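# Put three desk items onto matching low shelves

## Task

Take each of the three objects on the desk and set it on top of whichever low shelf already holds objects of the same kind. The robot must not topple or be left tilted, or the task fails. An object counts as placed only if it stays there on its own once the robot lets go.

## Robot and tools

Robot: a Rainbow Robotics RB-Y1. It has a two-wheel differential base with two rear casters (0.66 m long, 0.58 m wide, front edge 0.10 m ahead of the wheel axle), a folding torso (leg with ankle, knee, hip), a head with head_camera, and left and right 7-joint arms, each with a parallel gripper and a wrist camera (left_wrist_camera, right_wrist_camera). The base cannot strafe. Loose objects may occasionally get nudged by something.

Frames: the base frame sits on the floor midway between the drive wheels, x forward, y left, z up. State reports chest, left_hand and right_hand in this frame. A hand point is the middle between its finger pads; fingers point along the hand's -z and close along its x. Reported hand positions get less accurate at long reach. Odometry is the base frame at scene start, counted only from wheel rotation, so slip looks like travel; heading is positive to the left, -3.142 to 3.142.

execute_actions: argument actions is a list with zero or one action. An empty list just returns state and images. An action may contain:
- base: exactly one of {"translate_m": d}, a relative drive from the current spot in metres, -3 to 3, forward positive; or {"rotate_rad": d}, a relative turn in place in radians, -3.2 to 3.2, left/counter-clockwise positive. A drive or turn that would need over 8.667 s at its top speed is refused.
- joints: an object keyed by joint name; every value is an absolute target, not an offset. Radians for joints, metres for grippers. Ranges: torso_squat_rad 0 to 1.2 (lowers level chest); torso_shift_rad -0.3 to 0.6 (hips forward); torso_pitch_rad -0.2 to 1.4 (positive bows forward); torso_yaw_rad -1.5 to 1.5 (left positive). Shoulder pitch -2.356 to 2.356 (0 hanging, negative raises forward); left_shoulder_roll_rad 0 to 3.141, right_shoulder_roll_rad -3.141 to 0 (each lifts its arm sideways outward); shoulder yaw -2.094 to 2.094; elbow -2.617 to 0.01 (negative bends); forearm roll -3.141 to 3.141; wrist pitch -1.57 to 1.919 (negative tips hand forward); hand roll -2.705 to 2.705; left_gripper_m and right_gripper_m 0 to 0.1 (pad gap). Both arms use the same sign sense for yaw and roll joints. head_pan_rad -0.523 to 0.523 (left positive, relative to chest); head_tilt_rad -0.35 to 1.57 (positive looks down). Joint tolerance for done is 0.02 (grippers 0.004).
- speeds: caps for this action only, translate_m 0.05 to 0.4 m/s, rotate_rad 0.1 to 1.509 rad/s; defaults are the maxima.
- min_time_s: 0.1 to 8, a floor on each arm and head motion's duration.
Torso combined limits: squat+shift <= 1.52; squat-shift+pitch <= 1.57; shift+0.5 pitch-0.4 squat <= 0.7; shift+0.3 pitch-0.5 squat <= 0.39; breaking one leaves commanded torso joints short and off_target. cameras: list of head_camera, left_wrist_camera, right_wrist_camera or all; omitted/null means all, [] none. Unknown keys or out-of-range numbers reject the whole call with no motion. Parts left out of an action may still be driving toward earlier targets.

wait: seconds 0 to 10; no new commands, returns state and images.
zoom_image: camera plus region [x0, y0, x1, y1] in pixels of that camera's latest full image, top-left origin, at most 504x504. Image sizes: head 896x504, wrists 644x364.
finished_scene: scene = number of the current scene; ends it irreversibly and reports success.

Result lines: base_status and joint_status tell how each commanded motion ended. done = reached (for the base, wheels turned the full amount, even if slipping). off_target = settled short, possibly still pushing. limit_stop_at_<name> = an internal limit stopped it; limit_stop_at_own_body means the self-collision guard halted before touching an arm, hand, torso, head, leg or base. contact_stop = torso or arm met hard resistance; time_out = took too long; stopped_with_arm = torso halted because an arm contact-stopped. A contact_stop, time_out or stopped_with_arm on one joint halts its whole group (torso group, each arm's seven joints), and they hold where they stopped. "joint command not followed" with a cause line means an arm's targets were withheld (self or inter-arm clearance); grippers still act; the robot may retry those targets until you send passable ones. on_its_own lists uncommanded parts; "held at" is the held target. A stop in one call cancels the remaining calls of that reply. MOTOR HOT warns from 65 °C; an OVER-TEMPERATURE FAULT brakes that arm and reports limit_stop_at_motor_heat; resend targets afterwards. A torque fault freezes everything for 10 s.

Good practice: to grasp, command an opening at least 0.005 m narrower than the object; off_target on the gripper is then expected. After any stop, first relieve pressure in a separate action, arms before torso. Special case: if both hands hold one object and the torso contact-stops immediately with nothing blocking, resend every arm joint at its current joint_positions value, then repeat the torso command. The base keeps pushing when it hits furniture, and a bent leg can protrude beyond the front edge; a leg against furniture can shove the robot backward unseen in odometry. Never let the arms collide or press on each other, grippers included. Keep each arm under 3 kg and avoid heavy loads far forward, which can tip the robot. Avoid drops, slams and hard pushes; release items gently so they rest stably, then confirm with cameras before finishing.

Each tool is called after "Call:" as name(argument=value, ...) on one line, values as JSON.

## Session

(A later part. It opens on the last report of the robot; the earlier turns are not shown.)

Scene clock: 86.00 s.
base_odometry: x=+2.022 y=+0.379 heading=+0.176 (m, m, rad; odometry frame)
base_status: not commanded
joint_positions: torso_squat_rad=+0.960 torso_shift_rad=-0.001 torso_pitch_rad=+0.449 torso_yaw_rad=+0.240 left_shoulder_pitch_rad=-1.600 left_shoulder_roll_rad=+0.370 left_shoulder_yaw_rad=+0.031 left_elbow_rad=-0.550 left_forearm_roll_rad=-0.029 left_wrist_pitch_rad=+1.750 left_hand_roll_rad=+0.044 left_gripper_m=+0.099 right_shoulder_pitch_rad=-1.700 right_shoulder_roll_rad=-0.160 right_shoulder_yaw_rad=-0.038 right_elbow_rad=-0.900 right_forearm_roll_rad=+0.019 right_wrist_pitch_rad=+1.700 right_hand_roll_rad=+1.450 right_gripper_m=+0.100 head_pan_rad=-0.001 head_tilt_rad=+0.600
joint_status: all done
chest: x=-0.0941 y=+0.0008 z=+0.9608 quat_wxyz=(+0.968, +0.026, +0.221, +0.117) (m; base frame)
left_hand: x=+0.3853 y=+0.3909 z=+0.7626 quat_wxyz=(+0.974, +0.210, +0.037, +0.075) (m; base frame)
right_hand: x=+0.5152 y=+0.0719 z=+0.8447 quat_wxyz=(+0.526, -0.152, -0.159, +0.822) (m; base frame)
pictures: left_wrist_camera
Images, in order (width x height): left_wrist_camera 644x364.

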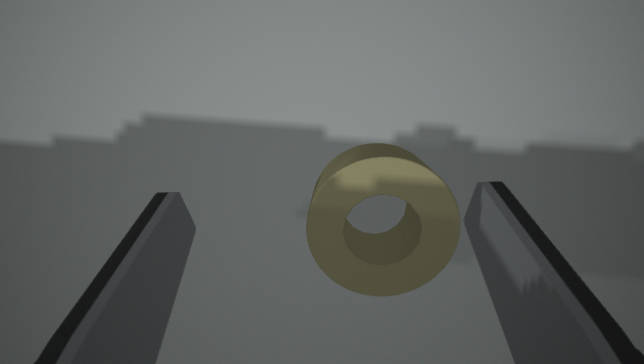

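Call:
execute_actions(actions=[{"joints":{"left_gripper_m":0.01}}], cameras=[])

Call:
execute_actions(actions=[{"joints":{"torso_squat_rad":0.55,"torso_yaw_rad":0.08,"right_shoulder_pitch_rad":-1.45,"right_elbow_rad":-0.7}}], cameras=["left_wrist_camera","right_wrist_camera"])

Scene clock: 89.73 s.
base_odometry: x=+2.022 y=+0.379 heading=+0.176 (m, m, rad; odometry frame)
base_status: not commanded
joint_positions: torso_squat_rad=+0.960 torso_shift_rad=-0.001 torso_pitch_rad=+0.449 torso_yaw_rad=+0.240 left_shoulder_pitch_rad=-1.600 left_shoulder_roll_rad=+0.370 left_shoulder_yaw_rad=+0.031 left_elbow_rad=-0.550 left_forearm_roll_rad=-0.029 left_wrist_pitch_rad=+1.750 left_hand_roll_rad=+0.044 left_gripper_m=+0.049 right_shoulder_pitch_rad=-1.700 right_shoulder_roll_rad=-0.160 right_shoulder_yaw_rad=-0.038 right_elbow_rad=-0.900 right_forearm_roll_rad=+0.019 right_wrist_pitch_rad=+1.700 right_hand_roll_rad=+1.450 right_gripper_m=+0.100 head_pan_rad=-0.001 head_tilt_rad=+0.600
joint_status: left_gripper_m off_target (ended at +0.049, target +0.010)
chest: x=-0.0941 y=+0.0008 z=+0.9608 quat_wxyz=(+0.968, +0.026, +0.221, +0.117) (m; base frame)
left_hand: x=+0.3853 y=+0.3909 z=+0.7626 quat_wxyz=(+0.974, +0.210, +0.037, +0.075) (m; base frame)
right_hand: x=+0.5152 y=+0.0719 z=+0.8447 quat_wxyz=(+0.526, -0.152, -0.159, +0.822) (m; base frame)
pictures: none
No camera images: the call's "cameras" was empty. Leave "cameras" out to get every camera's image.

Scene clock: 100.07 s.
TORQUE FAULT: right_elbow_rad reached its load limit. The robot stopped for 10 seconds, dropped its targets and accepts commands again. The stop added 8.9 s to the call and to motion_time.
base_odometry: x=+2.022 y=+0.379 heading=+0.176 (m, m, rad; odometry frame)
base_status: not commanded
joint_positions: torso_squat_rad=+0.928 torso_shift_rad=-0.002 torso_pitch_rad=+0.446 torso_yaw_rad=+0.229 left_shoulder_pitch_rad=-1.600 left_shoulder_roll_rad=+0.370 left_shoulder_yaw_rad=+0.031 left_elbow_rad=-0.550 left_forearm_roll_rad=-0.029 left_wrist_pitch_rad=+1.750 left_hand_roll_rad=+0.044 left_gripper_m=+0.048 right_shoulder_pitch_rad=-1.565 right_shoulder_roll_rad=-0.161 right_shoulder_yaw_rad=-0.039 right_elbow_rad=-0.805 right_forearm_roll_rad=+0.019 right_wrist_pitch_rad=+1.700 right_hand_roll_rad=+1.450 right_gripper_m=+0.100 head_pan_rad=-0.001 head_tilt_rad=+0.600
joint_status: torso_squat_rad contact_stop (moved -0.032 of -0.410); torso_yaw_rad contact_stop (moved -0.011 of -0.160); right_shoulder_pitch_rad torque_fault (moved +0.135 of +0.250); right_elbow_rad torque_fault (moved +0.095 of +0.200)
on_its_own: torso_squat_rad is held at +0.928, not at your +0.550, since a contact_stop; torso_yaw_rad is held at +0.229, not at your +0.080, since a contact_stop; right_shoulder_pitch_rad is held at -1.565, not at your -1.450, since a torque_fault; right_elbow_rad is held at -0.805, not at your -0.700, since a torque_fault
chest: x=-0.0955 y=+0.0008 z=+0.9791 quat_wxyz=(+0.969, +0.024, +0.220, +0.111) (m; base frame)
left_hand: x=+0.3884 y=+0.3850 z=+0.7805 quat_wxyz=(+0.975, +0.208, +0.034, +0.071) (m; base frame)
right_hand: x=+0.4859 y=+0.0303 z=+0.7589 quat_wxyz=(+0.551, -0.098, -0.061, +0.826) (m; base frame)
pictures: left_wrist_camera, right_wrist_camera
Images, in order (width x height): left_wrist_camera 644x364, right_wrist_camera 644x364.

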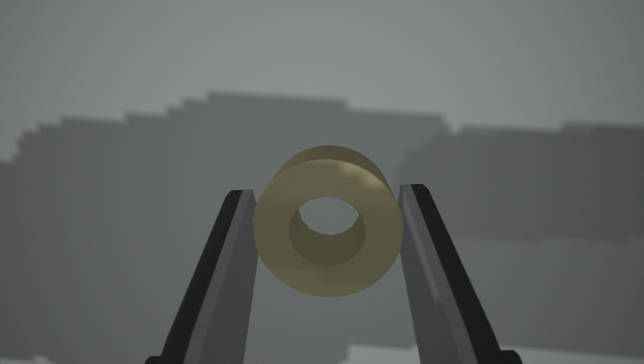

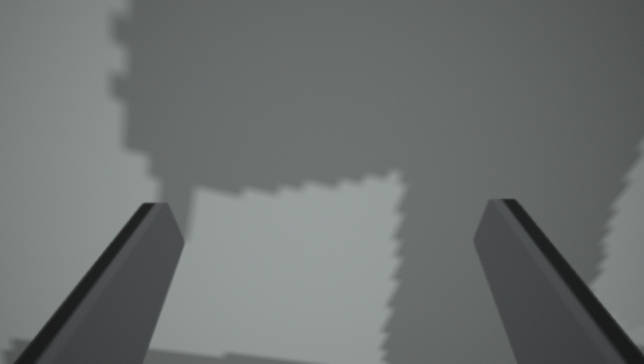

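The arm came down faster than the torso rose. I'll lift the torso first.

Call:
execute_actions(actions=[{"joints":{"torso_squat_rad":0.55,"torso_yaw_rad":0.08}}], cameras=[])

Call:
execute_actions(actions=[{"base":{"translate_m":-0.1},"joints":{"right_shoulder_pitch_rad":-1.45,"right_elbow_rad":-0.7,"left_shoulder_pitch_rad":-1.8,"left_elbow_rad":-0.8}}], cameras=["right_wrist_camera"])

Scene clock: 104.73 s.
base_odometry: x=+2.022 y=+0.379 heading=+0.176 (m, m, rad; odometry frame)
base_status: not commanded
joint_positions: torso_squat_rad=+0.550 torso_shift_rad=-0.002 torso_pitch_rad=+0.446 torso_yaw_rad=+0.080 left_shoulder_pitch_rad=-1.600 left_shoulder_roll_rad=+0.370 left_shoulder_yaw_rad=+0.031 left_elbow_rad=-0.550 left_forearm_roll_rad=-0.029 left_wrist_pitch_rad=+1.750 left_hand_roll_rad=+0.044 left_gripper_m=+0.048 right_shoulder_pitch_rad=-1.565 right_shoulder_roll_rad=-0.161 right_shoulder_yaw_rad=-0.039 right_elbow_rad=-0.805 right_forearm_roll_rad=+0.019 right_wrist_pitch_rad=+1.700 right_hand_roll_rad=+1.450 right_gripper_m=+0.100 head_pan_rad=-0.001 head_tilt_rad=+0.600
joint_status: all done
on_its_own: right_shoulder_pitch_rad is held at -1.565, not at your -1.450, since a torque_fault; right_elbow_rad is held at -0.805, not at your -0.700, since a torque_fault
chest: x=-0.0958 y=+0.0009 z=+1.1565 quat_wxyz=(+0.975, +0.008, +0.221, +0.039) (m; base frame)
left_hand: x=+0.4343 y=+0.3034 z=+0.9359 quat_wxyz=(+0.984, +0.178, +0.022, +0.004) (m; base frame)
right_hand: x=+0.4833 y=-0.0618 z=+0.9374 quat_wxyz=(+0.602, -0.119, -0.028, +0.789) (m; base frame)
pictures: none
No camera images: the call's "cameras" was empty. Leave "cameras" out to get every camera's image.

Scene clock: 106.33 s.
base_odometry: x=+1.923 y=+0.362 heading=+0.175 (m, m, rad; odometry frame)
base_status: done
joint_positions: torso_squat_rad=+0.550 torso_shift_rad=-0.002 torso_pitch_rad=+0.446 torso_yaw_rad=+0.080 left_shoulder_pitch_rad=-1.800 left_shoulder_roll_rad=+0.370 left_shoulder_yaw_rad=+0.031 left_elbow_rad=-0.800 left_forearm_roll_rad=-0.029 left_wrist_pitch_rad=+1.750 left_hand_roll_rad=+0.044 left_gripper_m=+0.048 right_shoulder_pitch_rad=-1.450 right_shoulder_roll_rad=-0.161 right_shoulder_yaw_rad=-0.039 right_elbow_rad=-0.700 right_forearm_roll_rad=+0.019 right_wrist_pitch_rad=+1.700 right_hand_roll_rad=+1.450 right_gripper_m=+0.100 head_pan_rad=-0.001 head_tilt_rad=+0.600
joint_status: all done
chest: x=-0.0959 y=+0.0009 z=+1.1565 quat_wxyz=(+0.975, +0.008, +0.221, +0.039) (m; base frame)
left_hand: x=+0.5196 y=+0.2369 z=+1.1081 quat_wxyz=(+0.966, +0.161, -0.198, -0.031) (m; base frame)
right_hand: x=+0.4333 y=-0.0981 z=+0.8516 quat_wxyz=(+0.616, -0.057, +0.061, +0.783) (m; base frame)
pictures: right_wrist_camera
Images, in order (width x height): right_wrist_camera 644x364.

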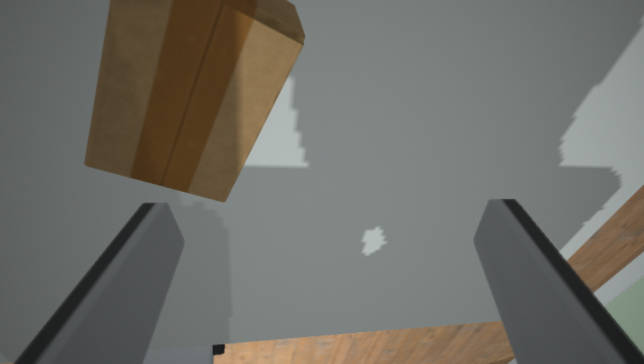

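Call:
execute_actions(actions=[{"base":{"translate_m":0.05},"joints":{"torso_yaw_rad":0.17,"right_hand_roll_rad":1.3}}], cameras=[])

Call:
execute_actions(actions=[{"joints":{"torso_squat_rad":0.75}}], cameras=["right_wrist_camera"])

Scene clock: 109.97 s.
base_odometry: x=+1.973 y=+0.370 heading=+0.176 (m, m, rad; odometry frame)
base_status: done
joint_positions: torso_squat_rad=+0.550 torso_shift_rad=-0.002 torso_pitch_rad=+0.446 torso_yaw_rad=+0.170 left_shoulder_pitch_rad=-1.800 left_shoulder_roll_rad=+0.370 left_shoulder_yaw_rad=+0.031 left_elbow_rad=-0.800 left_forearm_roll_rad=-0.029 left_wrist_pitch_rad=+1.750 left_hand_roll_rad=+0.044 left_gripper_m=+0.048 right_shoulder_pitch_rad=-1.450 right_shoulder_roll_rad=-0.160 right_shoulder_yaw_rad=-0.039 right_elbow_rad=-0.700 right_forearm_roll_rad=+0.019 right_wrist_pitch_rad=+1.700 right_hand_roll_rad=+1.300 right_gripper_m=+0.100 head_pan_rad=-0.001 head_tilt_rad=+0.600
joint_status: all done
chest: x=-0.0958 y=+0.0009 z=+1.1565 quat_wxyz=(+0.972, +0.018, +0.220, +0.083) (m; base frame)
left_hand: x=+0.4984 y=+0.2879 z=+1.1180 quat_wxyz=(+0.964, +0.187, -0.191, +0.005) (m; base frame)
right_hand: x=+0.4391 y=-0.0429 z=+0.8487 quat_wxyz=(+0.644, -0.051, +0.040, +0.762) (m; base frame)
pictures: none
No camera images: the call's "cameras" was empty. Leave "cameras" out to get every camera's image.

Scene clock: 111.43 s.
base_odometry: x=+1.973 y=+0.370 heading=+0.176 (m, m, rad; odometry frame)
base_status: not commanded
joint_positions: torso_squat_rad=+0.750 torso_shift_rad=-0.002 torso_pitch_rad=+0.446 torso_yaw_rad=+0.170 left_shoulder_pitch_rad=-1.800 left_shoulder_roll_rad=+0.370 left_shoulder_yaw_rad=+0.031 left_elbow_rad=-0.800 left_forearm_roll_rad=-0.029 left_wrist_pitch_rad=+1.750 left_hand_roll_rad=+0.044 left_gripper_m=+0.048 right_shoulder_pitch_rad=-1.450 right_shoulder_roll_rad=-0.160 right_shoulder_yaw_rad=-0.039 right_elbow_rad=-0.700 right_forearm_roll_rad=+0.019 right_wrist_pitch_rad=+1.700 right_hand_roll_rad=+1.300 right_gripper_m=+0.100 head_pan_rad=-0.001 head_tilt_rad=+0.600
joint_status: all done
chest: x=-0.0956 y=+0.0008 z=+1.0719 quat_wxyz=(+0.972, +0.018, +0.220, +0.083) (m; base frame)
left_hand: x=+0.4986 y=+0.2879 z=+1.0334 quat_wxyz=(+0.964, +0.187, -0.191, +0.005) (m; base frame)
right_hand: x=+0.4392 y=-0.0429 z=+0.7641 quat_wxyz=(+0.644, -0.051, +0.040, +0.762) (m; base frame)
pictures: right_wrist_camera
Images, in order (width x height): right_wrist_camera 644x364.

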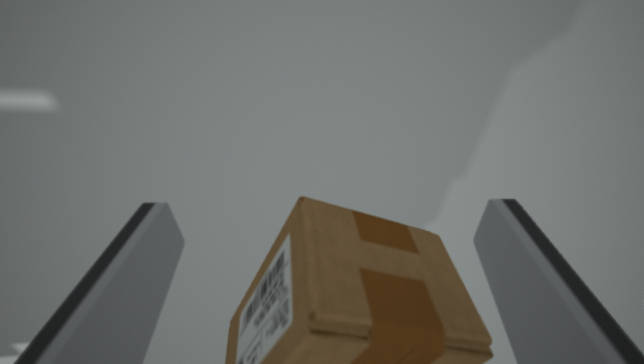

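Same picture as the miss, so I'm too far forward. I'll back up 4 cm with the fingers still straddling the box, then close.

Call:
execute_actions(actions=[{"base":{"translate_m":-0.04}}], cameras=[])

Call:
execute_actions(actions=[{"joints":{"right_gripper_m":0.01}}], cameras=[])

Call:
execute_actions(actions=[{"joints":{"torso_squat_rad":0.4}}], cameras=["right_wrist_camera"])

Scene clock: 115.83 s.
base_odometry: x=+1.933 y=+0.363 heading=+0.175 (m, m, rad; odometry frame)
base_status: done
joint_positions: torso_squat_rad=+0.750 torso_shift_rad=-0.002 torso_pitch_rad=+0.446 torso_yaw_rad=+0.170 left_shoulder_pitch_rad=-1.800 left_shoulder_roll_rad=+0.370 left_shoulder_yaw_rad=+0.031 left_elbow_rad=-0.800 left_forearm_roll_rad=-0.029 left_wrist_pitch_rad=+1.750 left_hand_roll_rad=+0.044 left_gripper_m=+0.048 right_shoulder_pitch_rad=-1.450 right_shoulder_roll_rad=-0.160 right_shoulder_yaw_rad=-0.039 right_elbow_rad=-0.700 right_forearm_roll_rad=+0.019 right_wrist_pitch_rad=+1.700 right_hand_roll_rad=+1.300 right_gripper_m=+0.100 head_pan_rad=-0.001 head_tilt_rad=+0.600
joint_status: not commanded
chest: x=-0.0957 y=+0.0008 z=+1.0719 quat_wxyz=(+0.972, +0.018, +0.220, +0.083) (m; base frame)
left_hand: x=+0.4985 y=+0.2878 z=+1.0334 quat_wxyz=(+0.964, +0.187, -0.191, +0.005) (m; base frame)
right_hand: x=+0.4392 y=-0.0429 z=+0.7641 quat_wxyz=(+0.644, -0.051, +0.040, +0.762) (m; base frame)
pictures: none
No camera images: the call's "cameras" was empty. Leave "cameras" out to get every camera's image.

Scene clock: 117.23 s.
base_odometry: x=+1.933 y=+0.363 heading=+0.175 (m, m, rad; odometry frame)
base_status: not commanded
joint_positions: torso_squat_rad=+0.750 torso_shift_rad=-0.002 torso_pitch_rad=+0.446 torso_yaw_rad=+0.170 left_shoulder_pitch_rad=-1.800 left_shoulder_roll_rad=+0.370 left_shoulder_yaw_rad=+0.031 left_elbow_rad=-0.800 left_forearm_roll_rad=-0.029 left_wrist_pitch_rad=+1.750 left_hand_roll_rad=+0.044 left_gripper_m=+0.048 right_shoulder_pitch_rad=-1.450 right_shoulder_roll_rad=-0.160 right_shoulder_yaw_rad=-0.039 right_elbow_rad=-0.700 right_forearm_roll_rad=+0.019 right_wrist_pitch_rad=+1.700 right_hand_roll_rad=+1.300 right_gripper_m=+0.010 head_pan_rad=-0.001 head_tilt_rad=+0.600
joint_status: all done
chest: x=-0.0957 y=+0.0008 z=+1.0719 quat_wxyz=(+0.972, +0.018, +0.220, +0.083) (m; base frame)
left_hand: x=+0.4985 y=+0.2878 z=+1.0334 quat_wxyz=(+0.964, +0.187, -0.191, +0.005) (m; base frame)
right_hand: x=+0.4393 y=-0.0429 z=+0.7641 quat_wxyz=(+0.644, -0.051, +0.040, +0.762) (m; base frame)
pictures: none
No camera images: the call's "cameras" was empty. Leave "cameras" out to get every camera's image.

Scene clock: 119.20 s.
base_odometry: x=+1.933 y=+0.363 heading=+0.175 (m, m, rad; odometry frame)
base_status: not commanded
joint_positions: torso_squat_rad=+0.400 torso_shift_rad=-0.002 torso_pitch_rad=+0.446 torso_yaw_rad=+0.170 left_shoulder_pitch_rad=-1.800 left_shoulder_roll_rad=+0.370 left_shoulder_yaw_rad=+0.031 left_elbow_rad=-0.800 left_forearm_roll_rad=-0.029 left_wrist_pitch_rad=+1.750 left_hand_roll_rad=+0.044 left_gripper_m=+0.048 right_shoulder_pitch_rad=-1.450 right_shoulder_roll_rad=-0.160 right_shoulder_yaw_rad=-0.039 right_elbow_rad=-0.700 right_forearm_roll_rad=+0.019 right_wrist_pitch_rad=+1.700 right_hand_roll_rad=+1.300 right_gripper_m=+0.010 head_pan_rad=-0.001 head_tilt_rad=+0.600
joint_status: all done
chest: x=-0.0959 y=+0.0009 z=+1.2044 quat_wxyz=(+0.972, +0.018, +0.220, +0.083) (m; base frame)
left_hand: x=+0.4983 y=+0.2879 z=+1.1660 quat_wxyz=(+0.964, +0.187, -0.191, +0.005) (m; base frame)
right_hand: x=+0.4390 y=-0.0429 z=+0.8967 quat_wxyz=(+0.644, -0.051, +0.040, +0.762) (m; base frame)
pictures: right_wrist_camera
Images, in order (width x height): right_wrist_camera 644x364.

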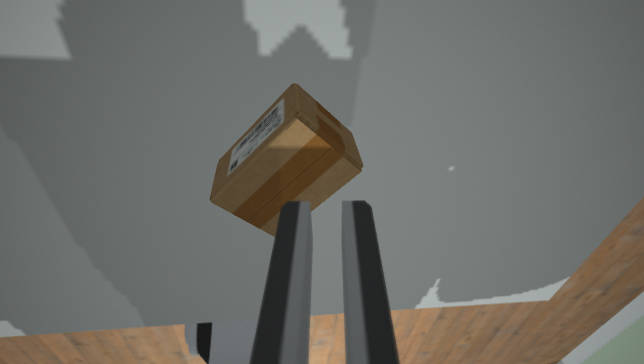

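Call:
execute_actions(actions=[{"joints":{"right_gripper_m":0.1,"right_hand_roll_rad":0.55,"torso_squat_rad":0.6}}], cameras=["right_wrist_camera"])

Scene clock: 123.77 s.
base_odometry: x=+1.933 y=+0.363 heading=+0.175 (m, m, rad; odometry frame)
base_status: not commanded
joint_positions: torso_squat_rad=+0.600 torso_shift_rad=-0.002 torso_pitch_rad=+0.446 torso_yaw_rad=+0.170 left_shoulder_pitch_rad=-1.800 left_shoulder_roll_rad=+0.370 left_shoulder_yaw_rad=+0.031 left_elbow_rad=-0.800 left_forearm_roll_rad=-0.029 left_wrist_pitch_rad=+1.750 left_hand_roll_rad=+0.044 left_gripper_m=+0.048 right_shoulder_pitch_rad=-1.450 right_shoulder_roll_rad=-0.160 right_shoulder_yaw_rad=-0.039 right_elbow_rad=-0.700 right_forearm_roll_rad=+0.019 right_wrist_pitch_rad=+1.700 right_hand_roll_rad=+0.550 right_gripper_m=+0.100 head_pan_rad=-0.001 head_tilt_rad=+0.600
joint_status: all done
chest: x=-0.0958 y=+0.0009 z=+1.1374 quat_wxyz=(+0.972, +0.018, +0.220, +0.083) (m; base frame)
left_hand: x=+0.4984 y=+0.2879 z=+1.0990 quat_wxyz=(+0.964, +0.187, -0.191, +0.005) (m; base frame)
right_hand: x=+0.4391 y=-0.0429 z=+0.8297 quat_wxyz=(+0.878, -0.062, +0.019, +0.473) (m; base frame)
pictures: right_wrist_camera
Images, in order (width x height): right_wrist_camera 644x364.

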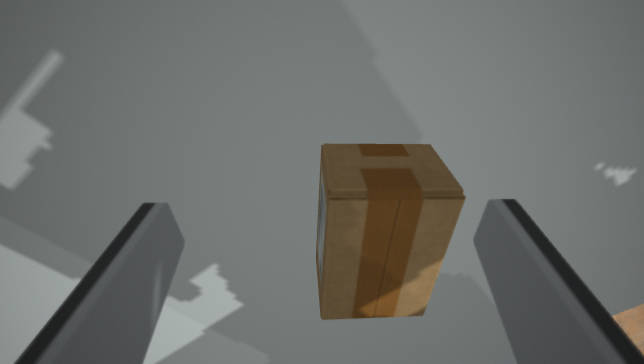

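Call:
execute_actions(actions=[{"base":{"translate_m":-0.02}}], cameras=[])

Call:
execute_actions(actions=[{"joints":{"torso_squat_rad":0.77}}], cameras=[])

Call:
execute_actions(actions=[{"joints":{"right_gripper_m":0.01}}], cameras=[])

Call:
execute_actions(actions=[{"joints":{"torso_squat_rad":0.4}}], cameras=["right_wrist_camera"])

Scene clock: 127.93 s.
base_odometry: x=+1.914 y=+0.360 heading=+0.174 (m, m, rad; odometry frame)
base_status: done
joint_positions: torso_squat_rad=+0.600 torso_shift_rad=-0.002 torso_pitch_rad=+0.445 torso_yaw_rad=+0.170 left_shoulder_pitch_rad=-1.800 left_shoulder_roll_rad=+0.370 left_shoulder_yaw_rad=+0.031 left_elbow_rad=-0.800 left_forearm_roll_rad=-0.029 left_wrist_pitch_rad=+1.750 left_hand_roll_rad=+0.044 left_gripper_m=+0.048 right_shoulder_pitch_rad=-1.450 right_shoulder_roll_rad=-0.160 right_shoulder_yaw_rad=-0.039 right_elbow_rad=-0.700 right_forearm_roll_rad=+0.019 right_wrist_pitch_rad=+1.700 right_hand_roll_rad=+0.550 right_gripper_m=+0.100 head_pan_rad=-0.001 head_tilt_rad=+0.600
joint_status: not commanded
chest: x=-0.0959 y=+0.0009 z=+1.1375 quat_wxyz=(+0.972, +0.018, +0.220, +0.083) (m; base frame)
left_hand: x=+0.4983 y=+0.2879 z=+1.0991 quat_wxyz=(+0.964, +0.187, -0.191, +0.005) (m; base frame)
right_hand: x=+0.4391 y=-0.0429 z=+0.8298 quat_wxyz=(+0.878, -0.062, +0.019, +0.473) (m; base frame)
pictures: none
No camera images: the call's "cameras" was empty. Leave "cameras" out to get every camera's image.

Scene clock: 129.43 s.
base_odometry: x=+1.913 y=+0.360 heading=+0.174 (m, m, rad; odometry frame)
base_status: not commanded
joint_positions: torso_squat_rad=+0.707 torso_shift_rad=-0.005 torso_pitch_rad=+0.437 torso_yaw_rad=+0.169 left_shoulder_pitch_rad=-1.800 left_shoulder_roll_rad=+0.370 left_shoulder_yaw_rad=+0.031 left_elbow_rad=-0.800 left_forearm_roll_rad=-0.029 left_wrist_pitch_rad=+1.750 left_hand_roll_rad=+0.044 left_gripper_m=+0.048 right_shoulder_pitch_rad=-1.457 right_shoulder_roll_rad=-0.163 right_shoulder_yaw_rad=-0.038 right_elbow_rad=-0.703 right_forearm_roll_rad=+0.020 right_wrist_pitch_rad=+1.701 right_hand_roll_rad=+0.550 right_gripper_m=+0.100 head_pan_rad=-0.001 head_tilt_rad=+0.600
joint_status: torso_squat_rad contact_stop (moved +0.107 of +0.170)
on_its_own: torso_squat_rad is held at +0.707, not at your +0.770, since a contact_stop
chest: x=-0.0997 y=+0.0009 z=+1.0929 quat_wxyz=(+0.973, +0.017, +0.216, +0.083) (m; base frame)
left_hand: x=+0.4950 y=+0.2874 z=+1.0592 quat_wxyz=(+0.963, +0.187, -0.195, +0.005) (m; base frame)
right_hand: x=+0.4410 y=-0.0434 z=+0.7943 quat_wxyz=(+0.879, -0.067, +0.011, +0.473) (m; base frame)
pictures: none
No camera images: the call's "cameras" was empty. Leave "cameras" out to get every camera's image.

not run: a stop came earlier in this reply.

not run: a stop came earlier in this reply.

Call:
execute_actions(actions=[{"joints":{"torso_squat_rad":0.62}}], cameras=["right_wrist_camera"])

Scene clock: 131.67 s.
base_odometry: x=+1.914 y=+0.360 heading=+0.174 (m, m, rad; odometry frame)
base_status: not commanded
joint_positions: torso_squat_rad=+0.620 torso_shift_rad=-0.004 torso_pitch_rad=+0.440 torso_yaw_rad=+0.169 left_shoulder_pitch_rad=-1.800 left_shoulder_roll_rad=+0.370 left_shoulder_yaw_rad=+0.031 left_elbow_rad=-0.800 left_forearm_roll_rad=-0.029 left_wrist_pitch_rad=+1.750 left_hand_roll_rad=+0.044 left_gripper_m=+0.048 right_shoulder_pitch_rad=-1.451 right_shoulder_roll_rad=-0.161 right_shoulder_yaw_rad=-0.038 right_elbow_rad=-0.700 right_forearm_roll_rad=+0.019 right_wrist_pitch_rad=+1.700 right_hand_roll_rad=+0.550 right_gripper_m=+0.100 head_pan_rad=-0.001 head_tilt_rad=+0.600
joint_status: all done
chest: x=-0.0984 y=+0.0009 z=+1.1301 quat_wxyz=(+0.972, +0.018, +0.218, +0.083) (m; base frame)
left_hand: x=+0.4962 y=+0.2876 z=+1.0946 quat_wxyz=(+0.963, +0.187, -0.193, +0.005) (m; base frame)
right_hand: x=+0.4384 y=-0.0433 z=+0.8256 quat_wxyz=(+0.879, -0.064, +0.016, +0.473) (m; base frame)
pictures: right_wrist_camera
Images, in order (width x height): right_wrist_camera 644x364.

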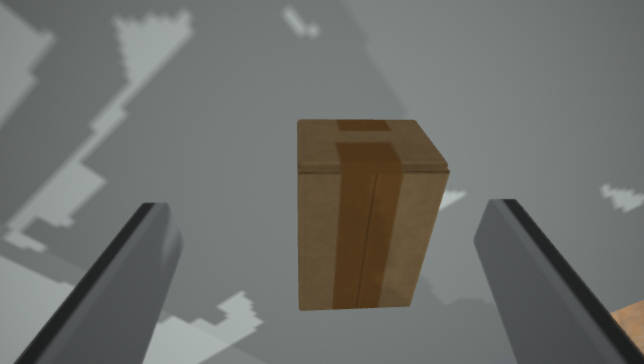

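Call:
execute_actions(actions=[{"joints":{"torso_yaw_rad":0.135}}], cameras=[])

Call:
execute_actions(actions=[{"joints":{"torso_squat_rad":0.77}}], cameras=["right_wrist_camera"])

Scene clock: 134.77 s.
base_odometry: x=+1.914 y=+0.360 heading=+0.174 (m, m, rad; odometry frame)
base_status: not commanded
joint_positions: torso_squat_rad=+0.620 torso_shift_rad=-0.004 torso_pitch_rad=+0.440 torso_yaw_rad=+0.135 left_shoulder_pitch_rad=-1.800 left_shoulder_roll_rad=+0.370 left_shoulder_yaw_rad=+0.031 left_elbow_rad=-0.800 left_forearm_roll_rad=-0.029 left_wrist_pitch_rad=+1.750 left_hand_roll_rad=+0.044 left_gripper_m=+0.048 right_shoulder_pitch_rad=-1.450 right_shoulder_roll_rad=-0.161 right_shoulder_yaw_rad=-0.038 right_elbow_rad=-0.700 right_forearm_roll_rad=+0.019 right_wrist_pitch_rad=+1.700 right_hand_roll_rad=+0.550 right_gripper_m=+0.100 head_pan_rad=-0.001 head_tilt_rad=+0.600
joint_status: all done
chest: x=-0.0984 y=+0.0008 z=+1.1301 quat_wxyz=(+0.974, +0.014, +0.218, +0.066) (m; base frame)
left_hand: x=+0.5048 y=+0.2683 z=+1.0906 quat_wxyz=(+0.964, +0.177, -0.196, -0.009) (m; base frame)
right_hand: x=+0.4367 y=-0.0645 z=+0.8263 quat_wxyz=(+0.885, -0.070, +0.021, +0.459) (m; base frame)
pictures: none
No camera images: the call's "cameras" was empty. Leave "cameras" out to get every camera's image.

Scene clock: 136.13 s.
base_odometry: x=+1.914 y=+0.360 heading=+0.174 (m, m, rad; odometry frame)
base_status: not commanded
joint_positions: torso_squat_rad=+0.770 torso_shift_rad=-0.004 torso_pitch_rad=+0.440 torso_yaw_rad=+0.135 left_shoulder_pitch_rad=-1.800 left_shoulder_roll_rad=+0.370 left_shoulder_yaw_rad=+0.031 left_elbow_rad=-0.800 left_forearm_roll_rad=-0.029 left_wrist_pitch_rad=+1.750 left_hand_roll_rad=+0.044 left_gripper_m=+0.048 right_shoulder_pitch_rad=-1.450 right_shoulder_roll_rad=-0.161 right_shoulder_yaw_rad=-0.038 right_elbow_rad=-0.700 right_forearm_roll_rad=+0.019 right_wrist_pitch_rad=+1.700 right_hand_roll_rad=+0.550 right_gripper_m=+0.100 head_pan_rad=-0.001 head_tilt_rad=+0.600
joint_status: all done
chest: x=-0.0981 y=+0.0008 z=+1.0630 quat_wxyz=(+0.974, +0.014, +0.218, +0.066) (m; base frame)
left_hand: x=+0.5051 y=+0.2682 z=+1.0234 quat_wxyz=(+0.964, +0.177, -0.196, -0.009) (m; base frame)
right_hand: x=+0.4369 y=-0.0645 z=+0.7591 quat_wxyz=(+0.885, -0.070, +0.021, +0.459) (m; base frame)
pictures: right_wrist_camera
Images, in order (width x height): right_wrist_camera 644x364.

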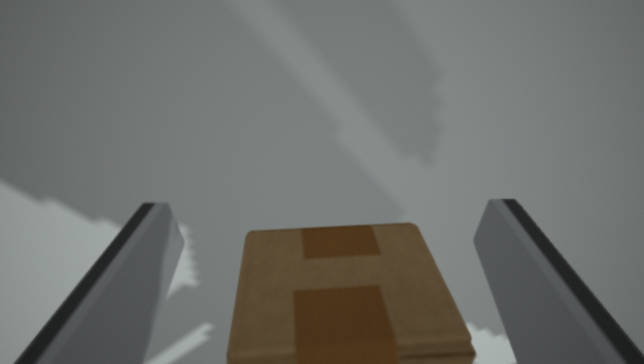

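Call:
execute_actions(actions=[{"joints":{"right_gripper_m":0.01}}], cameras=[])

Call:
execute_actions(actions=[{"joints":{"torso_squat_rad":0.4}}], cameras=["right_wrist_camera"])

Scene clock: 139.53 s.
base_odometry: x=+1.914 y=+0.360 heading=+0.174 (m, m, rad; odometry frame)
base_status: not commanded
joint_positions: torso_squat_rad=+0.770 torso_shift_rad=-0.004 torso_pitch_rad=+0.440 torso_yaw_rad=+0.135 left_shoulder_pitch_rad=-1.800 left_shoulder_roll_rad=+0.370 left_shoulder_yaw_rad=+0.031 left_elbow_rad=-0.800 left_forearm_roll_rad=-0.029 left_wrist_pitch_rad=+1.750 left_hand_roll_rad=+0.044 left_gripper_m=+0.048 right_shoulder_pitch_rad=-1.450 right_shoulder_roll_rad=-0.161 right_shoulder_yaw_rad=-0.038 right_elbow_rad=-0.700 right_forearm_roll_rad=+0.019 right_wrist_pitch_rad=+1.700 right_hand_roll_rad=+0.550 right_gripper_m=+0.062 head_pan_rad=-0.001 head_tilt_rad=+0.600
joint_status: right_gripper_m off_target (ended at +0.062, target +0.010)
chest: x=-0.0981 y=+0.0008 z=+1.0630 quat_wxyz=(+0.974, +0.014, +0.218, +0.066) (m; base frame)
left_hand: x=+0.5051 y=+0.2682 z=+1.0234 quat_wxyz=(+0.964, +0.177, -0.196, -0.009) (m; base frame)
right_hand: x=+0.4369 y=-0.0645 z=+0.7591 quat_wxyz=(+0.885, -0.070, +0.021, +0.459) (m; base frame)
pictures: none
No camera images: the call's "cameras" was empty. Leave "cameras" out to get every camera's image.

Scene clock: 141.57 s.
base_odometry: x=+1.914 y=+0.360 heading=+0.174 (m, m, rad; odometry frame)
base_status: not commanded
joint_positions: torso_squat_rad=+0.400 torso_shift_rad=-0.004 torso_pitch_rad=+0.440 torso_yaw_rad=+0.135 left_shoulder_pitch_rad=-1.800 left_shoulder_roll_rad=+0.370 left_shoulder_yaw_rad=+0.031 left_elbow_rad=-0.800 left_forearm_roll_rad=-0.029 left_wrist_pitch_rad=+1.750 left_hand_roll_rad=+0.044 left_gripper_m=+0.048 right_shoulder_pitch_rad=-1.450 right_shoulder_roll_rad=-0.161 right_shoulder_yaw_rad=-0.038 right_elbow_rad=-0.700 right_forearm_roll_rad=+0.019 right_wrist_pitch_rad=+1.700 right_hand_roll_rad=+0.550 right_gripper_m=+0.062 head_pan_rad=-0.001 head_tilt_rad=+0.600
joint_status: all done
chest: x=-0.0986 y=+0.0009 z=+1.2051 quat_wxyz=(+0.974, +0.014, +0.218, +0.066) (m; base frame)
left_hand: x=+0.5046 y=+0.2683 z=+1.1656 quat_wxyz=(+0.965, +0.177, -0.196, -0.009) (m; base frame)
right_hand: x=+0.4363 y=-0.0645 z=+0.9012 quat_wxyz=(+0.885, -0.070, +0.021, +0.459) (m; base frame)
pictures: right_wrist_camera
Images, in order (width x height): right_wrist_camera 644x364.

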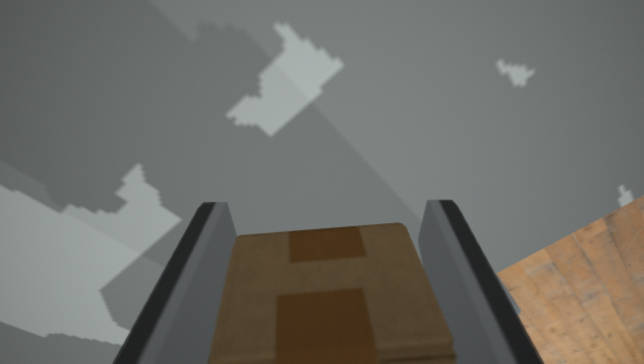

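Call:
execute_actions(actions=[{"base":{"translate_m":-0.6}}], cameras=[])

Call:
execute_actions(actions=[{"base":{"rotate_rad":-2.6},"joints":{"torso_pitch_rad":0,"torso_yaw_rad":0,"torso_squat_rad":0.35,"head_tilt_rad":0.4,"left_shoulder_pitch_rad":-1.0,"left_elbow_rad":-0.7,"left_wrist_pitch_rad":1.7,"left_shoulder_roll_rad":0.18,"right_shoulder_pitch_rad":-1.0}}], cameras=["head_camera"])

Scene clock: 150.47 s.
base_odometry: x=+1.323 y=+0.256 heading=+0.174 (m, m, rad; odometry frame)
base_status: done
joint_positions: torso_squat_rad=+0.400 torso_shift_rad=-0.004 torso_pitch_rad=+0.440 torso_yaw_rad=+0.135 left_shoulder_pitch_rad=-1.800 left_shoulder_roll_rad=+0.370 left_shoulder_yaw_rad=+0.031 left_elbow_rad=-0.800 left_forearm_roll_rad=-0.029 left_wrist_pitch_rad=+1.750 left_hand_roll_rad=+0.044 left_gripper_m=+0.048 right_shoulder_pitch_rad=-1.450 right_shoulder_roll_rad=-0.161 right_shoulder_yaw_rad=-0.038 right_elbow_rad=-0.700 right_forearm_roll_rad=+0.019 right_wrist_pitch_rad=+1.700 right_hand_roll_rad=+0.550 right_gripper_m=+0.062 head_pan_rad=-0.001 head_tilt_rad=+0.600
joint_status: not commanded
chest: x=-0.0986 y=+0.0009 z=+1.2052 quat_wxyz=(+0.974, +0.014, +0.218, +0.066) (m; base frame)
left_hand: x=+0.5045 y=+0.2683 z=+1.1656 quat_wxyz=(+0.964, +0.177, -0.196, -0.009) (m; base frame)
right_hand: x=+0.4363 y=-0.0645 z=+0.9011 quat_wxyz=(+0.885, -0.070, +0.021, +0.459) (m; base frame)
pictures: none
No camera images: the call's "cameras" was empty. Leave "cameras" out to get every camera's image.

Scene clock: 155.37 s.
base_odometry: x=+1.322 y=+0.256 heading=-2.426 (m, m, rad; odometry frame)
base_status: done
joint_positions: torso_squat_rad=+0.350 torso_shift_rad=-0.004 torso_pitch_rad=+0.000 torso_yaw_rad=+0.000 left_shoulder_pitch_rad=-1.000 left_shoulder_roll_rad=+0.180 left_shoulder_yaw_rad=+0.031 left_elbow_rad=-0.700 left_forearm_roll_rad=-0.029 left_wrist_pitch_rad=+1.700 left_hand_roll_rad=+0.044 left_gripper_m=+0.049 right_shoulder_pitch_rad=-1.000 right_shoulder_roll_rad=-0.160 right_shoulder_yaw_rad=-0.038 right_elbow_rad=-0.700 right_forearm_roll_rad=+0.019 right_wrist_pitch_rad=+1.700 right_hand_roll_rad=+0.550 right_gripper_m=+0.062 head_pan_rad=-0.001 head_tilt_rad=+0.400
joint_status: all done
chest: x=-0.2307 y=+0.0009 z=+1.2475 quat_wxyz=(+1.000, -0.001, +0.000, +0.000) (m; base frame)
left_hand: x=+0.2694 y=+0.2474 z=+0.9672 quat_wxyz=(+0.991, +0.129, +0.008, -0.038) (m; base frame)
right_hand: x=+0.2676 y=-0.2325 z=+0.9646 quat_wxyz=(+0.935, -0.109, +0.044, +0.333) (m; base frame)
pictures: head_camera
Images, in order (width x height): head_camera 896x504.

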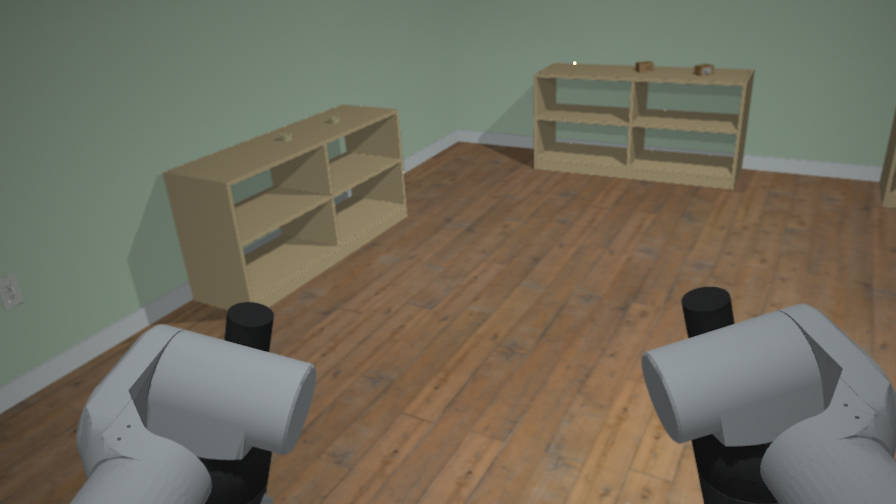

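Drive straight about 2.5 m, then turn left to face the tape shelf.

Call:
execute_actions(actions=[{"base":{"translate_m":2.4}}], cameras=[])

Call:
execute_actions(actions=[{"base":{"rotate_rad":1.03},"joints":{"head_tilt_rad":0.7}}], cameras=["head_camera"])

Scene clock: 165.40 s.
base_odometry: x=-0.489 y=-1.319 heading=-2.426 (m, m, rad; odometry frame)
base_status: done
joint_positions: torso_squat_rad=+0.350 torso_shift_rad=-0.004 torso_pitch_rad=+0.000 torso_yaw_rad=+0.000 left_shoulder_pitch_rad=-1.000 left_shoulder_roll_rad=+0.180 left_shoulder_yaw_rad=+0.031 left_elbow_rad=-0.700 left_forearm_roll_rad=-0.029 left_wrist_pitch_rad=+1.700 left_hand_roll_rad=+0.044 left_gripper_m=+0.049 right_shoulder_pitch_rad=-1.000 right_shoulder_roll_rad=-0.160 right_shoulder_yaw_rad=-0.038 right_elbow_rad=-0.700 right_forearm_roll_rad=+0.019 right_wrist_pitch_rad=+1.700 right_hand_roll_rad=+0.550 right_gripper_m=+0.062 head_pan_rad=-0.001 head_tilt_rad=+0.400
joint_status: not commanded
chest: x=-0.2305 y=+0.0009 z=+1.2475 quat_wxyz=(+1.000, -0.001, +0.000, +0.000) (m; base frame)
left_hand: x=+0.2695 y=+0.2474 z=+0.9672 quat_wxyz=(+0.991, +0.129, +0.008, -0.038) (m; base frame)
right_hand: x=+0.2677 y=-0.2325 z=+0.9645 quat_wxyz=(+0.935, -0.109, +0.044, +0.333) (m; base frame)
pictures: none
No camera images: the call's "cameras" was empty. Leave "cameras" out to get every camera's image.

Scene clock: 168.63 s.
base_odometry: x=-0.488 y=-1.319 heading=-1.396 (m, m, rad; odometry frame)
base_status: done
joint_positions: torso_squat_rad=+0.350 torso_shift_rad=-0.004 torso_pitch_rad=+0.000 torso_yaw_rad=+0.000 left_shoulder_pitch_rad=-1.000 left_shoulder_roll_rad=+0.180 left_shoulder_yaw_rad=+0.031 left_elbow_rad=-0.700 left_forearm_roll_rad=-0.029 left_wrist_pitch_rad=+1.700 left_hand_roll_rad=+0.044 left_gripper_m=+0.049 right_shoulder_pitch_rad=-1.000 right_shoulder_roll_rad=-0.160 right_shoulder_yaw_rad=-0.038 right_elbow_rad=-0.700 right_forearm_roll_rad=+0.019 right_wrist_pitch_rad=+1.700 right_hand_roll_rad=+0.550 right_gripper_m=+0.062 head_pan_rad=-0.001 head_tilt_rad=+0.700
joint_status: all done
chest: x=-0.2305 y=+0.0009 z=+1.2475 quat_wxyz=(+1.000, -0.001, +0.000, +0.000) (m; base frame)
left_hand: x=+0.2695 y=+0.2474 z=+0.9672 quat_wxyz=(+0.991, +0.129, +0.008, -0.038) (m; base frame)
right_hand: x=+0.2677 y=-0.2325 z=+0.9645 quat_wxyz=(+0.935, -0.109, +0.044, +0.333) (m; base frame)
pictures: head_camera
Images, in order (width x height): head_camera 896x504.

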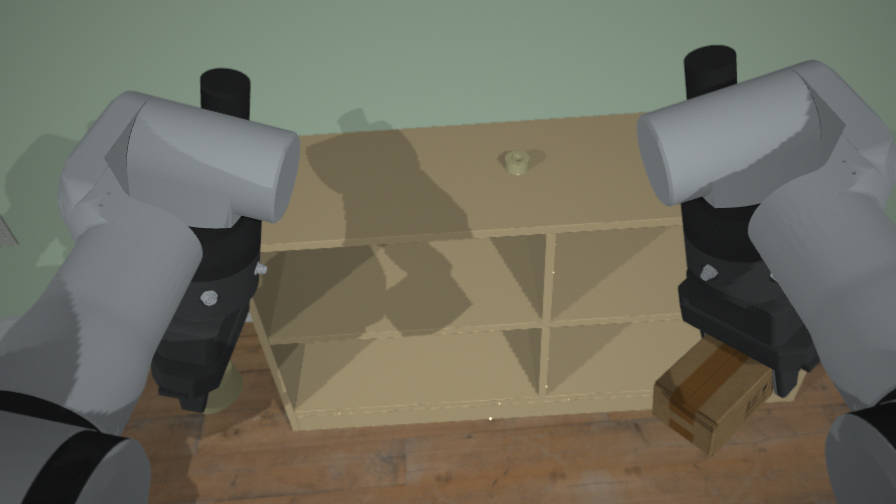

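Call:
execute_actions(actions=[{"base":{"translate_m":0.72},"joints":{"head_tilt_rad":0.9,"torso_squat_rad":0.9,"torso_yaw_rad":-0.25,"right_shoulder_pitch_rad":-1.3,"right_elbow_rad":-0.9}}], cameras=["head_camera"])

Scene clock: 176.17 s.
base_odometry: x=-0.363 y=-2.028 heading=-1.396 (m, m, rad; odometry frame)
base_status: done
joint_positions: torso_squat_rad=+0.900 torso_shift_rad=-0.004 torso_pitch_rad=+0.000 torso_yaw_rad=-0.250 left_shoulder_pitch_rad=-1.000 left_shoulder_roll_rad=+0.180 left_shoulder_yaw_rad=+0.031 left_elbow_rad=-0.700 left_forearm_roll_rad=-0.029 left_wrist_pitch_rad=+1.700 left_hand_roll_rad=+0.044 left_gripper_m=+0.049 right_shoulder_pitch_rad=-1.300 right_shoulder_roll_rad=-0.160 right_shoulder_yaw_rad=-0.038 right_elbow_rad=-0.900 right_forearm_roll_rad=+0.019 right_wrist_pitch_rad=+1.700 right_hand_roll_rad=+0.550 right_gripper_m=+0.062 head_pan_rad=-0.001 head_tilt_rad=+0.900
joint_status: all done
chest: x=-0.2296 y=+0.0008 z=+1.0251 quat_wxyz=(+0.992, -0.001, +0.000, -0.125) (m; base frame)
left_hand: x=+0.3159 y=+0.1158 z=+0.7449 quat_wxyz=(+0.978, +0.129, -0.008, -0.161) (m; base frame)
right_hand: x=+0.3134 y=-0.2998 z=+0.9569 quat_wxyz=(+0.933, -0.195, -0.167, +0.253) (m; base frame)
pictures: head_camera
Images, in order (width x height): head_camera 896x504.

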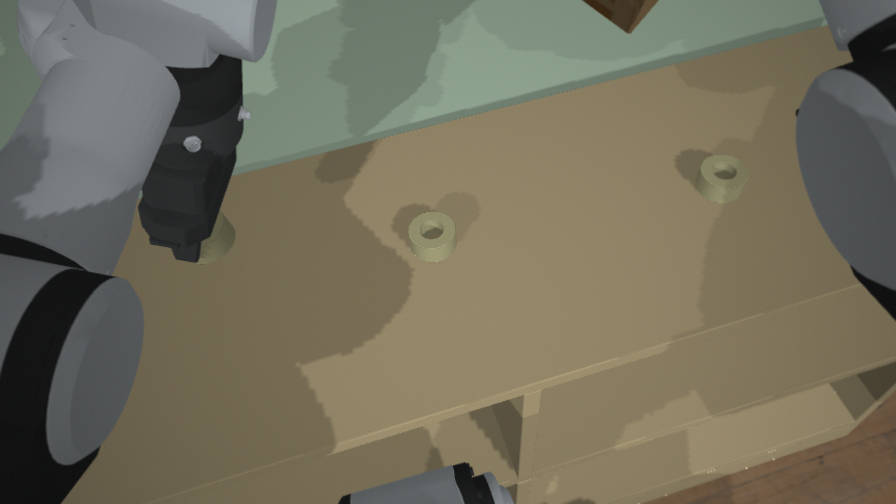

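Call:
execute_actions(actions=[{"joints":{"torso_squat_rad":1.07}}], cameras=[])

Call:
execute_actions(actions=[{"joints":{"left_gripper_m":0.1}}], cameras=[])

Call:
execute_actions(actions=[{"joints":{"torso_squat_rad":0.6}}], cameras=["head_camera"])

Call:
execute_actions(actions=[{"base":{"translate_m":-0.7},"joints":{"head_tilt_rad":0.4,"torso_squat_rad":0.35,"torso_yaw_rad":0,"right_shoulder_pitch_rad":-1.0,"right_elbow_rad":-0.7}}], cameras=[])

Call:
execute_actions(actions=[{"base":{"rotate_rad":-1.5}}], cameras=["head_camera"])

Scene clock: 181.77 s.
base_odometry: x=-0.363 y=-2.028 heading=-1.396 (m, m, rad; odometry frame)
base_status: not commanded
joint_positions: torso_squat_rad=+1.070 torso_shift_rad=-0.004 torso_pitch_rad=-0.001 torso_yaw_rad=-0.250 left_shoulder_pitch_rad=-1.002 left_shoulder_roll_rad=+0.181 left_shoulder_yaw_rad=+0.031 left_elbow_rad=-0.701 left_forearm_roll_rad=-0.029 left_wrist_pitch_rad=+1.701 left_hand_roll_rad=+0.044 left_gripper_m=+0.049 right_shoulder_pitch_rad=-1.300 right_shoulder_roll_rad=-0.160 right_shoulder_yaw_rad=-0.038 right_elbow_rad=-0.900 right_forearm_roll_rad=+0.019 right_wrist_pitch_rad=+1.700 right_hand_roll_rad=+0.550 right_gripper_m=+0.062 head_pan_rad=-0.001 head_tilt_rad=+0.900
joint_status: all done
chest: x=-0.2298 y=+0.0007 z=+0.9260 quat_wxyz=(+0.992, -0.001, -0.001, -0.125) (m; base frame)
left_hand: x=+0.3173 y=+0.1154 z=+0.6483 quat_wxyz=(+0.978, +0.129, -0.010, -0.161) (m; base frame)
right_hand: x=+0.3133 y=-0.2999 z=+0.8584 quat_wxyz=(+0.933, -0.195, -0.168, +0.253) (m; base frame)
pictures: none
No camera images: the call's "cameras" was empty. Leave "cameras" out to get every camera's image.

Scene clock: 183.13 s.
base_odometry: x=-0.363 y=-2.028 heading=-1.396 (m, m, rad; odometry frame)
base_status: not commanded
joint_positions: torso_squat_rad=+1.070 torso_shift_rad=-0.004 torso_pitch_rad=+0.000 torso_yaw_rad=-0.250 left_shoulder_pitch_rad=-1.000 left_shoulder_roll_rad=+0.180 left_shoulder_yaw_rad=+0.031 left_elbow_rad=-0.700 left_forearm_roll_rad=-0.029 left_wrist_pitch_rad=+1.700 left_hand_roll_rad=+0.044 left_gripper_m=+0.099 right_shoulder_pitch_rad=-1.300 right_shoulder_roll_rad=-0.160 right_shoulder_yaw_rad=-0.038 right_elbow_rad=-0.900 right_forearm_roll_rad=+0.019 right_wrist_pitch_rad=+1.700 right_hand_roll_rad=+0.550 right_gripper_m=+0.062 head_pan_rad=-0.001 head_tilt_rad=+0.900
joint_status: all done
chest: x=-0.2294 y=+0.0007 z=+0.9260 quat_wxyz=(+0.992, -0.001, +0.000, -0.125) (m; base frame)
left_hand: x=+0.3165 y=+0.1157 z=+0.6464 quat_wxyz=(+0.978, +0.129, -0.008, -0.161) (m; base frame)
right_hand: x=+0.3137 y=-0.2999 z=+0.8579 quat_wxyz=(+0.933, -0.195, -0.167, +0.253) (m; base frame)
pictures: none
No camera images: the call's "cameras" was empty. Leave "cameras" out to get every camera's image.

Scene clock: 185.47 s.
base_odometry: x=-0.363 y=-2.028 heading=-1.396 (m, m, rad; odometry frame)
base_status: not commanded
joint_positions: torso_squat_rad=+0.600 torso_shift_rad=-0.004 torso_pitch_rad=+0.000 torso_yaw_rad=-0.250 left_shoulder_pitch_rad=-1.000 left_shoulder_roll_rad=+0.180 left_shoulder_yaw_rad=+0.031 left_elbow_rad=-0.700 left_forearm_roll_rad=-0.029 left_wrist_pitch_rad=+1.700 left_hand_roll_rad=+0.044 left_gripper_m=+0.099 right_shoulder_pitch_rad=-1.300 right_shoulder_roll_rad=-0.160 right_shoulder_yaw_rad=-0.038 right_elbow_rad=-0.900 right_forearm_roll_rad=+0.019 right_wrist_pitch_rad=+1.700 right_hand_roll_rad=+0.550 right_gripper_m=+0.062 head_pan_rad=-0.001 head_tilt_rad=+0.900
joint_status: all done
chest: x=-0.2302 y=+0.0008 z=+1.1677 quat_wxyz=(+0.992, -0.001, +0.000, -0.125) (m; base frame)
left_hand: x=+0.3155 y=+0.1159 z=+0.8877 quat_wxyz=(+0.978, +0.129, -0.008, -0.161) (m; base frame)
right_hand: x=+0.3129 y=-0.2998 z=+1.0994 quat_wxyz=(+0.933, -0.195, -0.167, +0.253) (m; base frame)
pictures: head_camera
Images, in order (width x height): head_camera 896x504.

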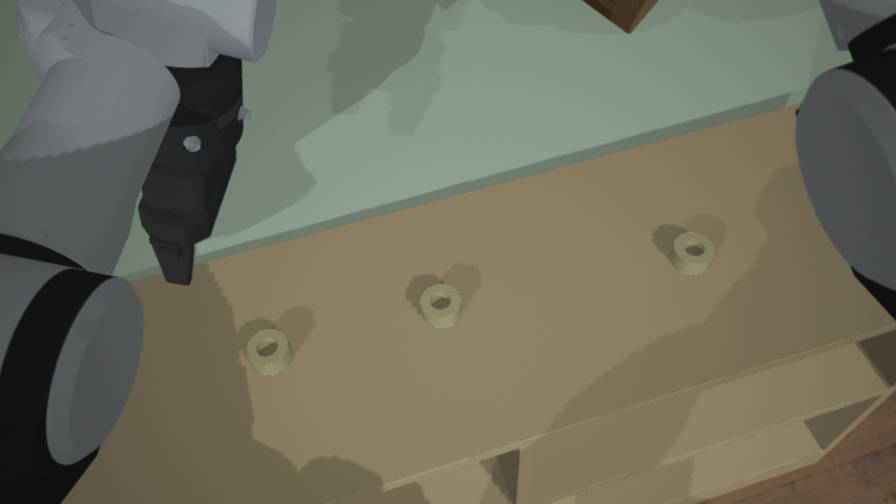

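Scene clock: 188.80 s.
base_odometry: x=-0.485 y=-1.339 heading=-1.395 (m, m, rad; odometry frame)
base_status: done
joint_positions: torso_squat_rad=+0.350 torso_shift_rad=-0.004 torso_pitch_rad=+0.000 torso_yaw_rad=+0.000 left_shoulder_pitch_rad=-1.000 left_shoulder_roll_rad=+0.180 left_shoulder_yaw_rad=+0.031 left_elbow_rad=-0.700 left_forearm_roll_rad=-0.029 left_wrist_pitch_rad=+1.700 left_hand_roll_rad=+0.044 left_gripper_m=+0.099 right_shoulder_pitch_rad=-1.000 right_shoulder_roll_rad=-0.160 right_shoulder_yaw_rad=-0.038 right_elbow_rad=-0.700 right_forearm_roll_rad=+0.019 right_wrist_pitch_rad=+1.700 right_hand_roll_rad=+0.550 right_gripper_m=+0.062 head_pan_rad=-0.001 head_tilt_rad=+0.400
joint_status: all done
chest: x=-0.2306 y=+0.0010 z=+1.2475 quat_wxyz=(+1.000, -0.001, +0.000, +0.000) (m; base frame)
left_hand: x=+0.2696 y=+0.2473 z=+0.9673 quat_wxyz=(+0.991, +0.129, +0.008, -0.038) (m; base frame)
right_hand: x=+0.2676 y=-0.2325 z=+0.9645 quat_wxyz=(+0.935, -0.109, +0.044, +0.333) (m; base frame)
pictures: none
No camera images: the call's "cameras" was empty. Leave "cameras" out to get every camera's image.

Scene clock: 192.60 s.
base_odometry: x=-0.485 y=-1.338 heading=-2.895 (m, m, rad; odometry frame)
base_status: done
joint_positions: torso_squat_rad=+0.350 torso_shift_rad=-0.004 torso_pitch_rad=+0.000 torso_yaw_rad=+0.000 left_shoulder_pitch_rad=-1.000 left_shoulder_roll_rad=+0.180 left_shoulder_yaw_rad=+0.031 left_elbow_rad=-0.700 left_forearm_roll_rad=-0.029 left_wrist_pitch_rad=+1.700 left_hand_roll_rad=+0.044 left_gripper_m=+0.099 right_shoulder_pitch_rad=-1.000 right_shoulder_roll_rad=-0.160 right_shoulder_yaw_rad=-0.038 right_elbow_rad=-0.700 right_forearm_roll_rad=+0.019 right_wrist_pitch_rad=+1.700 right_hand_roll_rad=+0.550 right_gripper_m=+0.062 head_pan_rad=-0.001 head_tilt_rad=+0.400
joint_status: not commanded
chest: x=-0.2306 y=+0.0010 z=+1.2475 quat_wxyz=(+1.000, -0.001, +0.000, +0.000) (m; base frame)
left_hand: x=+0.2696 y=+0.2473 z=+0.9674 quat_wxyz=(+0.991, +0.129, +0.008, -0.038) (m; base frame)
right_hand: x=+0.2676 y=-0.2325 z=+0.9645 quat_wxyz=(+0.935, -0.109, +0.044, +0.333) (m; base frame)
pictures: head_camera
Images, in order (width x height): head_camera 896x504.

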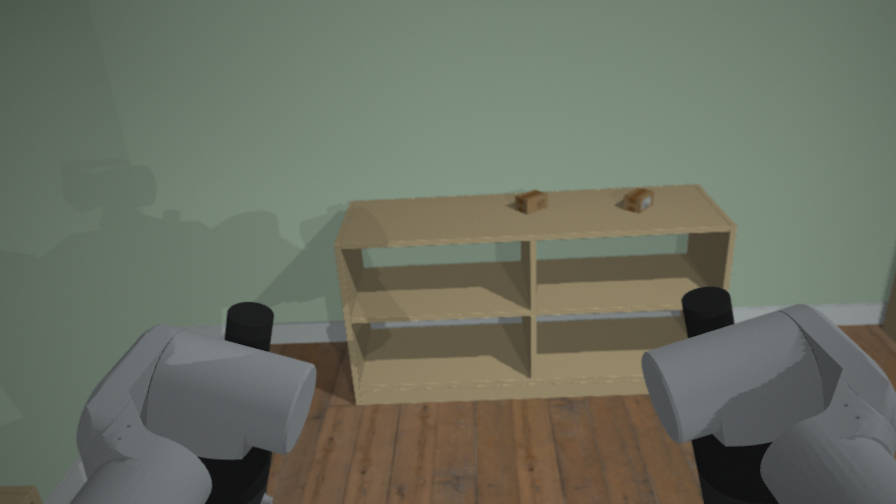

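Call:
execute_actions(actions=[{"base":{"translate_m":1.6},"joints":{"head_tilt_rad":0.9,"torso_squat_rad":0.85,"torso_yaw_rad":0.3}}], cameras=["head_camera"])

Scene clock: 200.20 s.
base_odometry: x=-2.037 y=-1.729 heading=-2.895 (m, m, rad; odometry frame)
base_status: done
joint_positions: torso_squat_rad=+0.850 torso_shift_rad=-0.004 torso_pitch_rad=+0.000 torso_yaw_rad=+0.300 left_shoulder_pitch_rad=-1.000 left_shoulder_roll_rad=+0.180 left_shoulder_yaw_rad=+0.031 left_elbow_rad=-0.700 left_forearm_roll_rad=-0.029 left_wrist_pitch_rad=+1.700 left_hand_roll_rad=+0.044 left_gripper_m=+0.099 right_shoulder_pitch_rad=-1.000 right_shoulder_roll_rad=-0.160 right_shoulder_yaw_rad=-0.038 right_elbow_rad=-0.700 right_forearm_roll_rad=+0.019 right_wrist_pitch_rad=+1.700 right_hand_roll_rad=+0.550 right_gripper_m=+0.062 head_pan_rad=-0.001 head_tilt_rad=+0.900
joint_status: all done
chest: x=-0.2298 y=+0.0008 z=+1.0519 quat_wxyz=(+0.989, -0.001, +0.000, +0.149) (m; base frame)
left_hand: x=+0.1751 y=+0.3840 z=+0.7715 quat_wxyz=(+0.985, +0.126, +0.028, +0.110) (m; base frame)
right_hand: x=+0.3150 y=-0.0750 z=+0.7687 quat_wxyz=(+0.875, -0.115, +0.028, +0.469) (m; base frame)
pictures: head_camera
Images, in order (width x height): head_camera 896x504.

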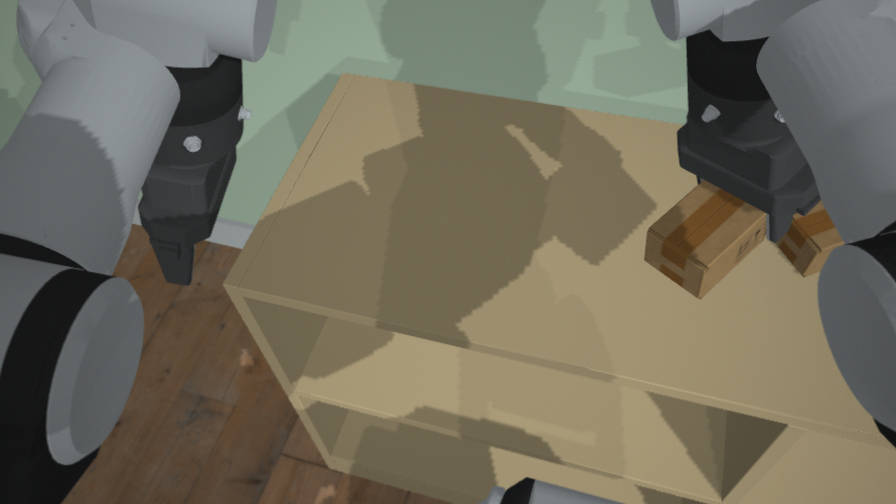

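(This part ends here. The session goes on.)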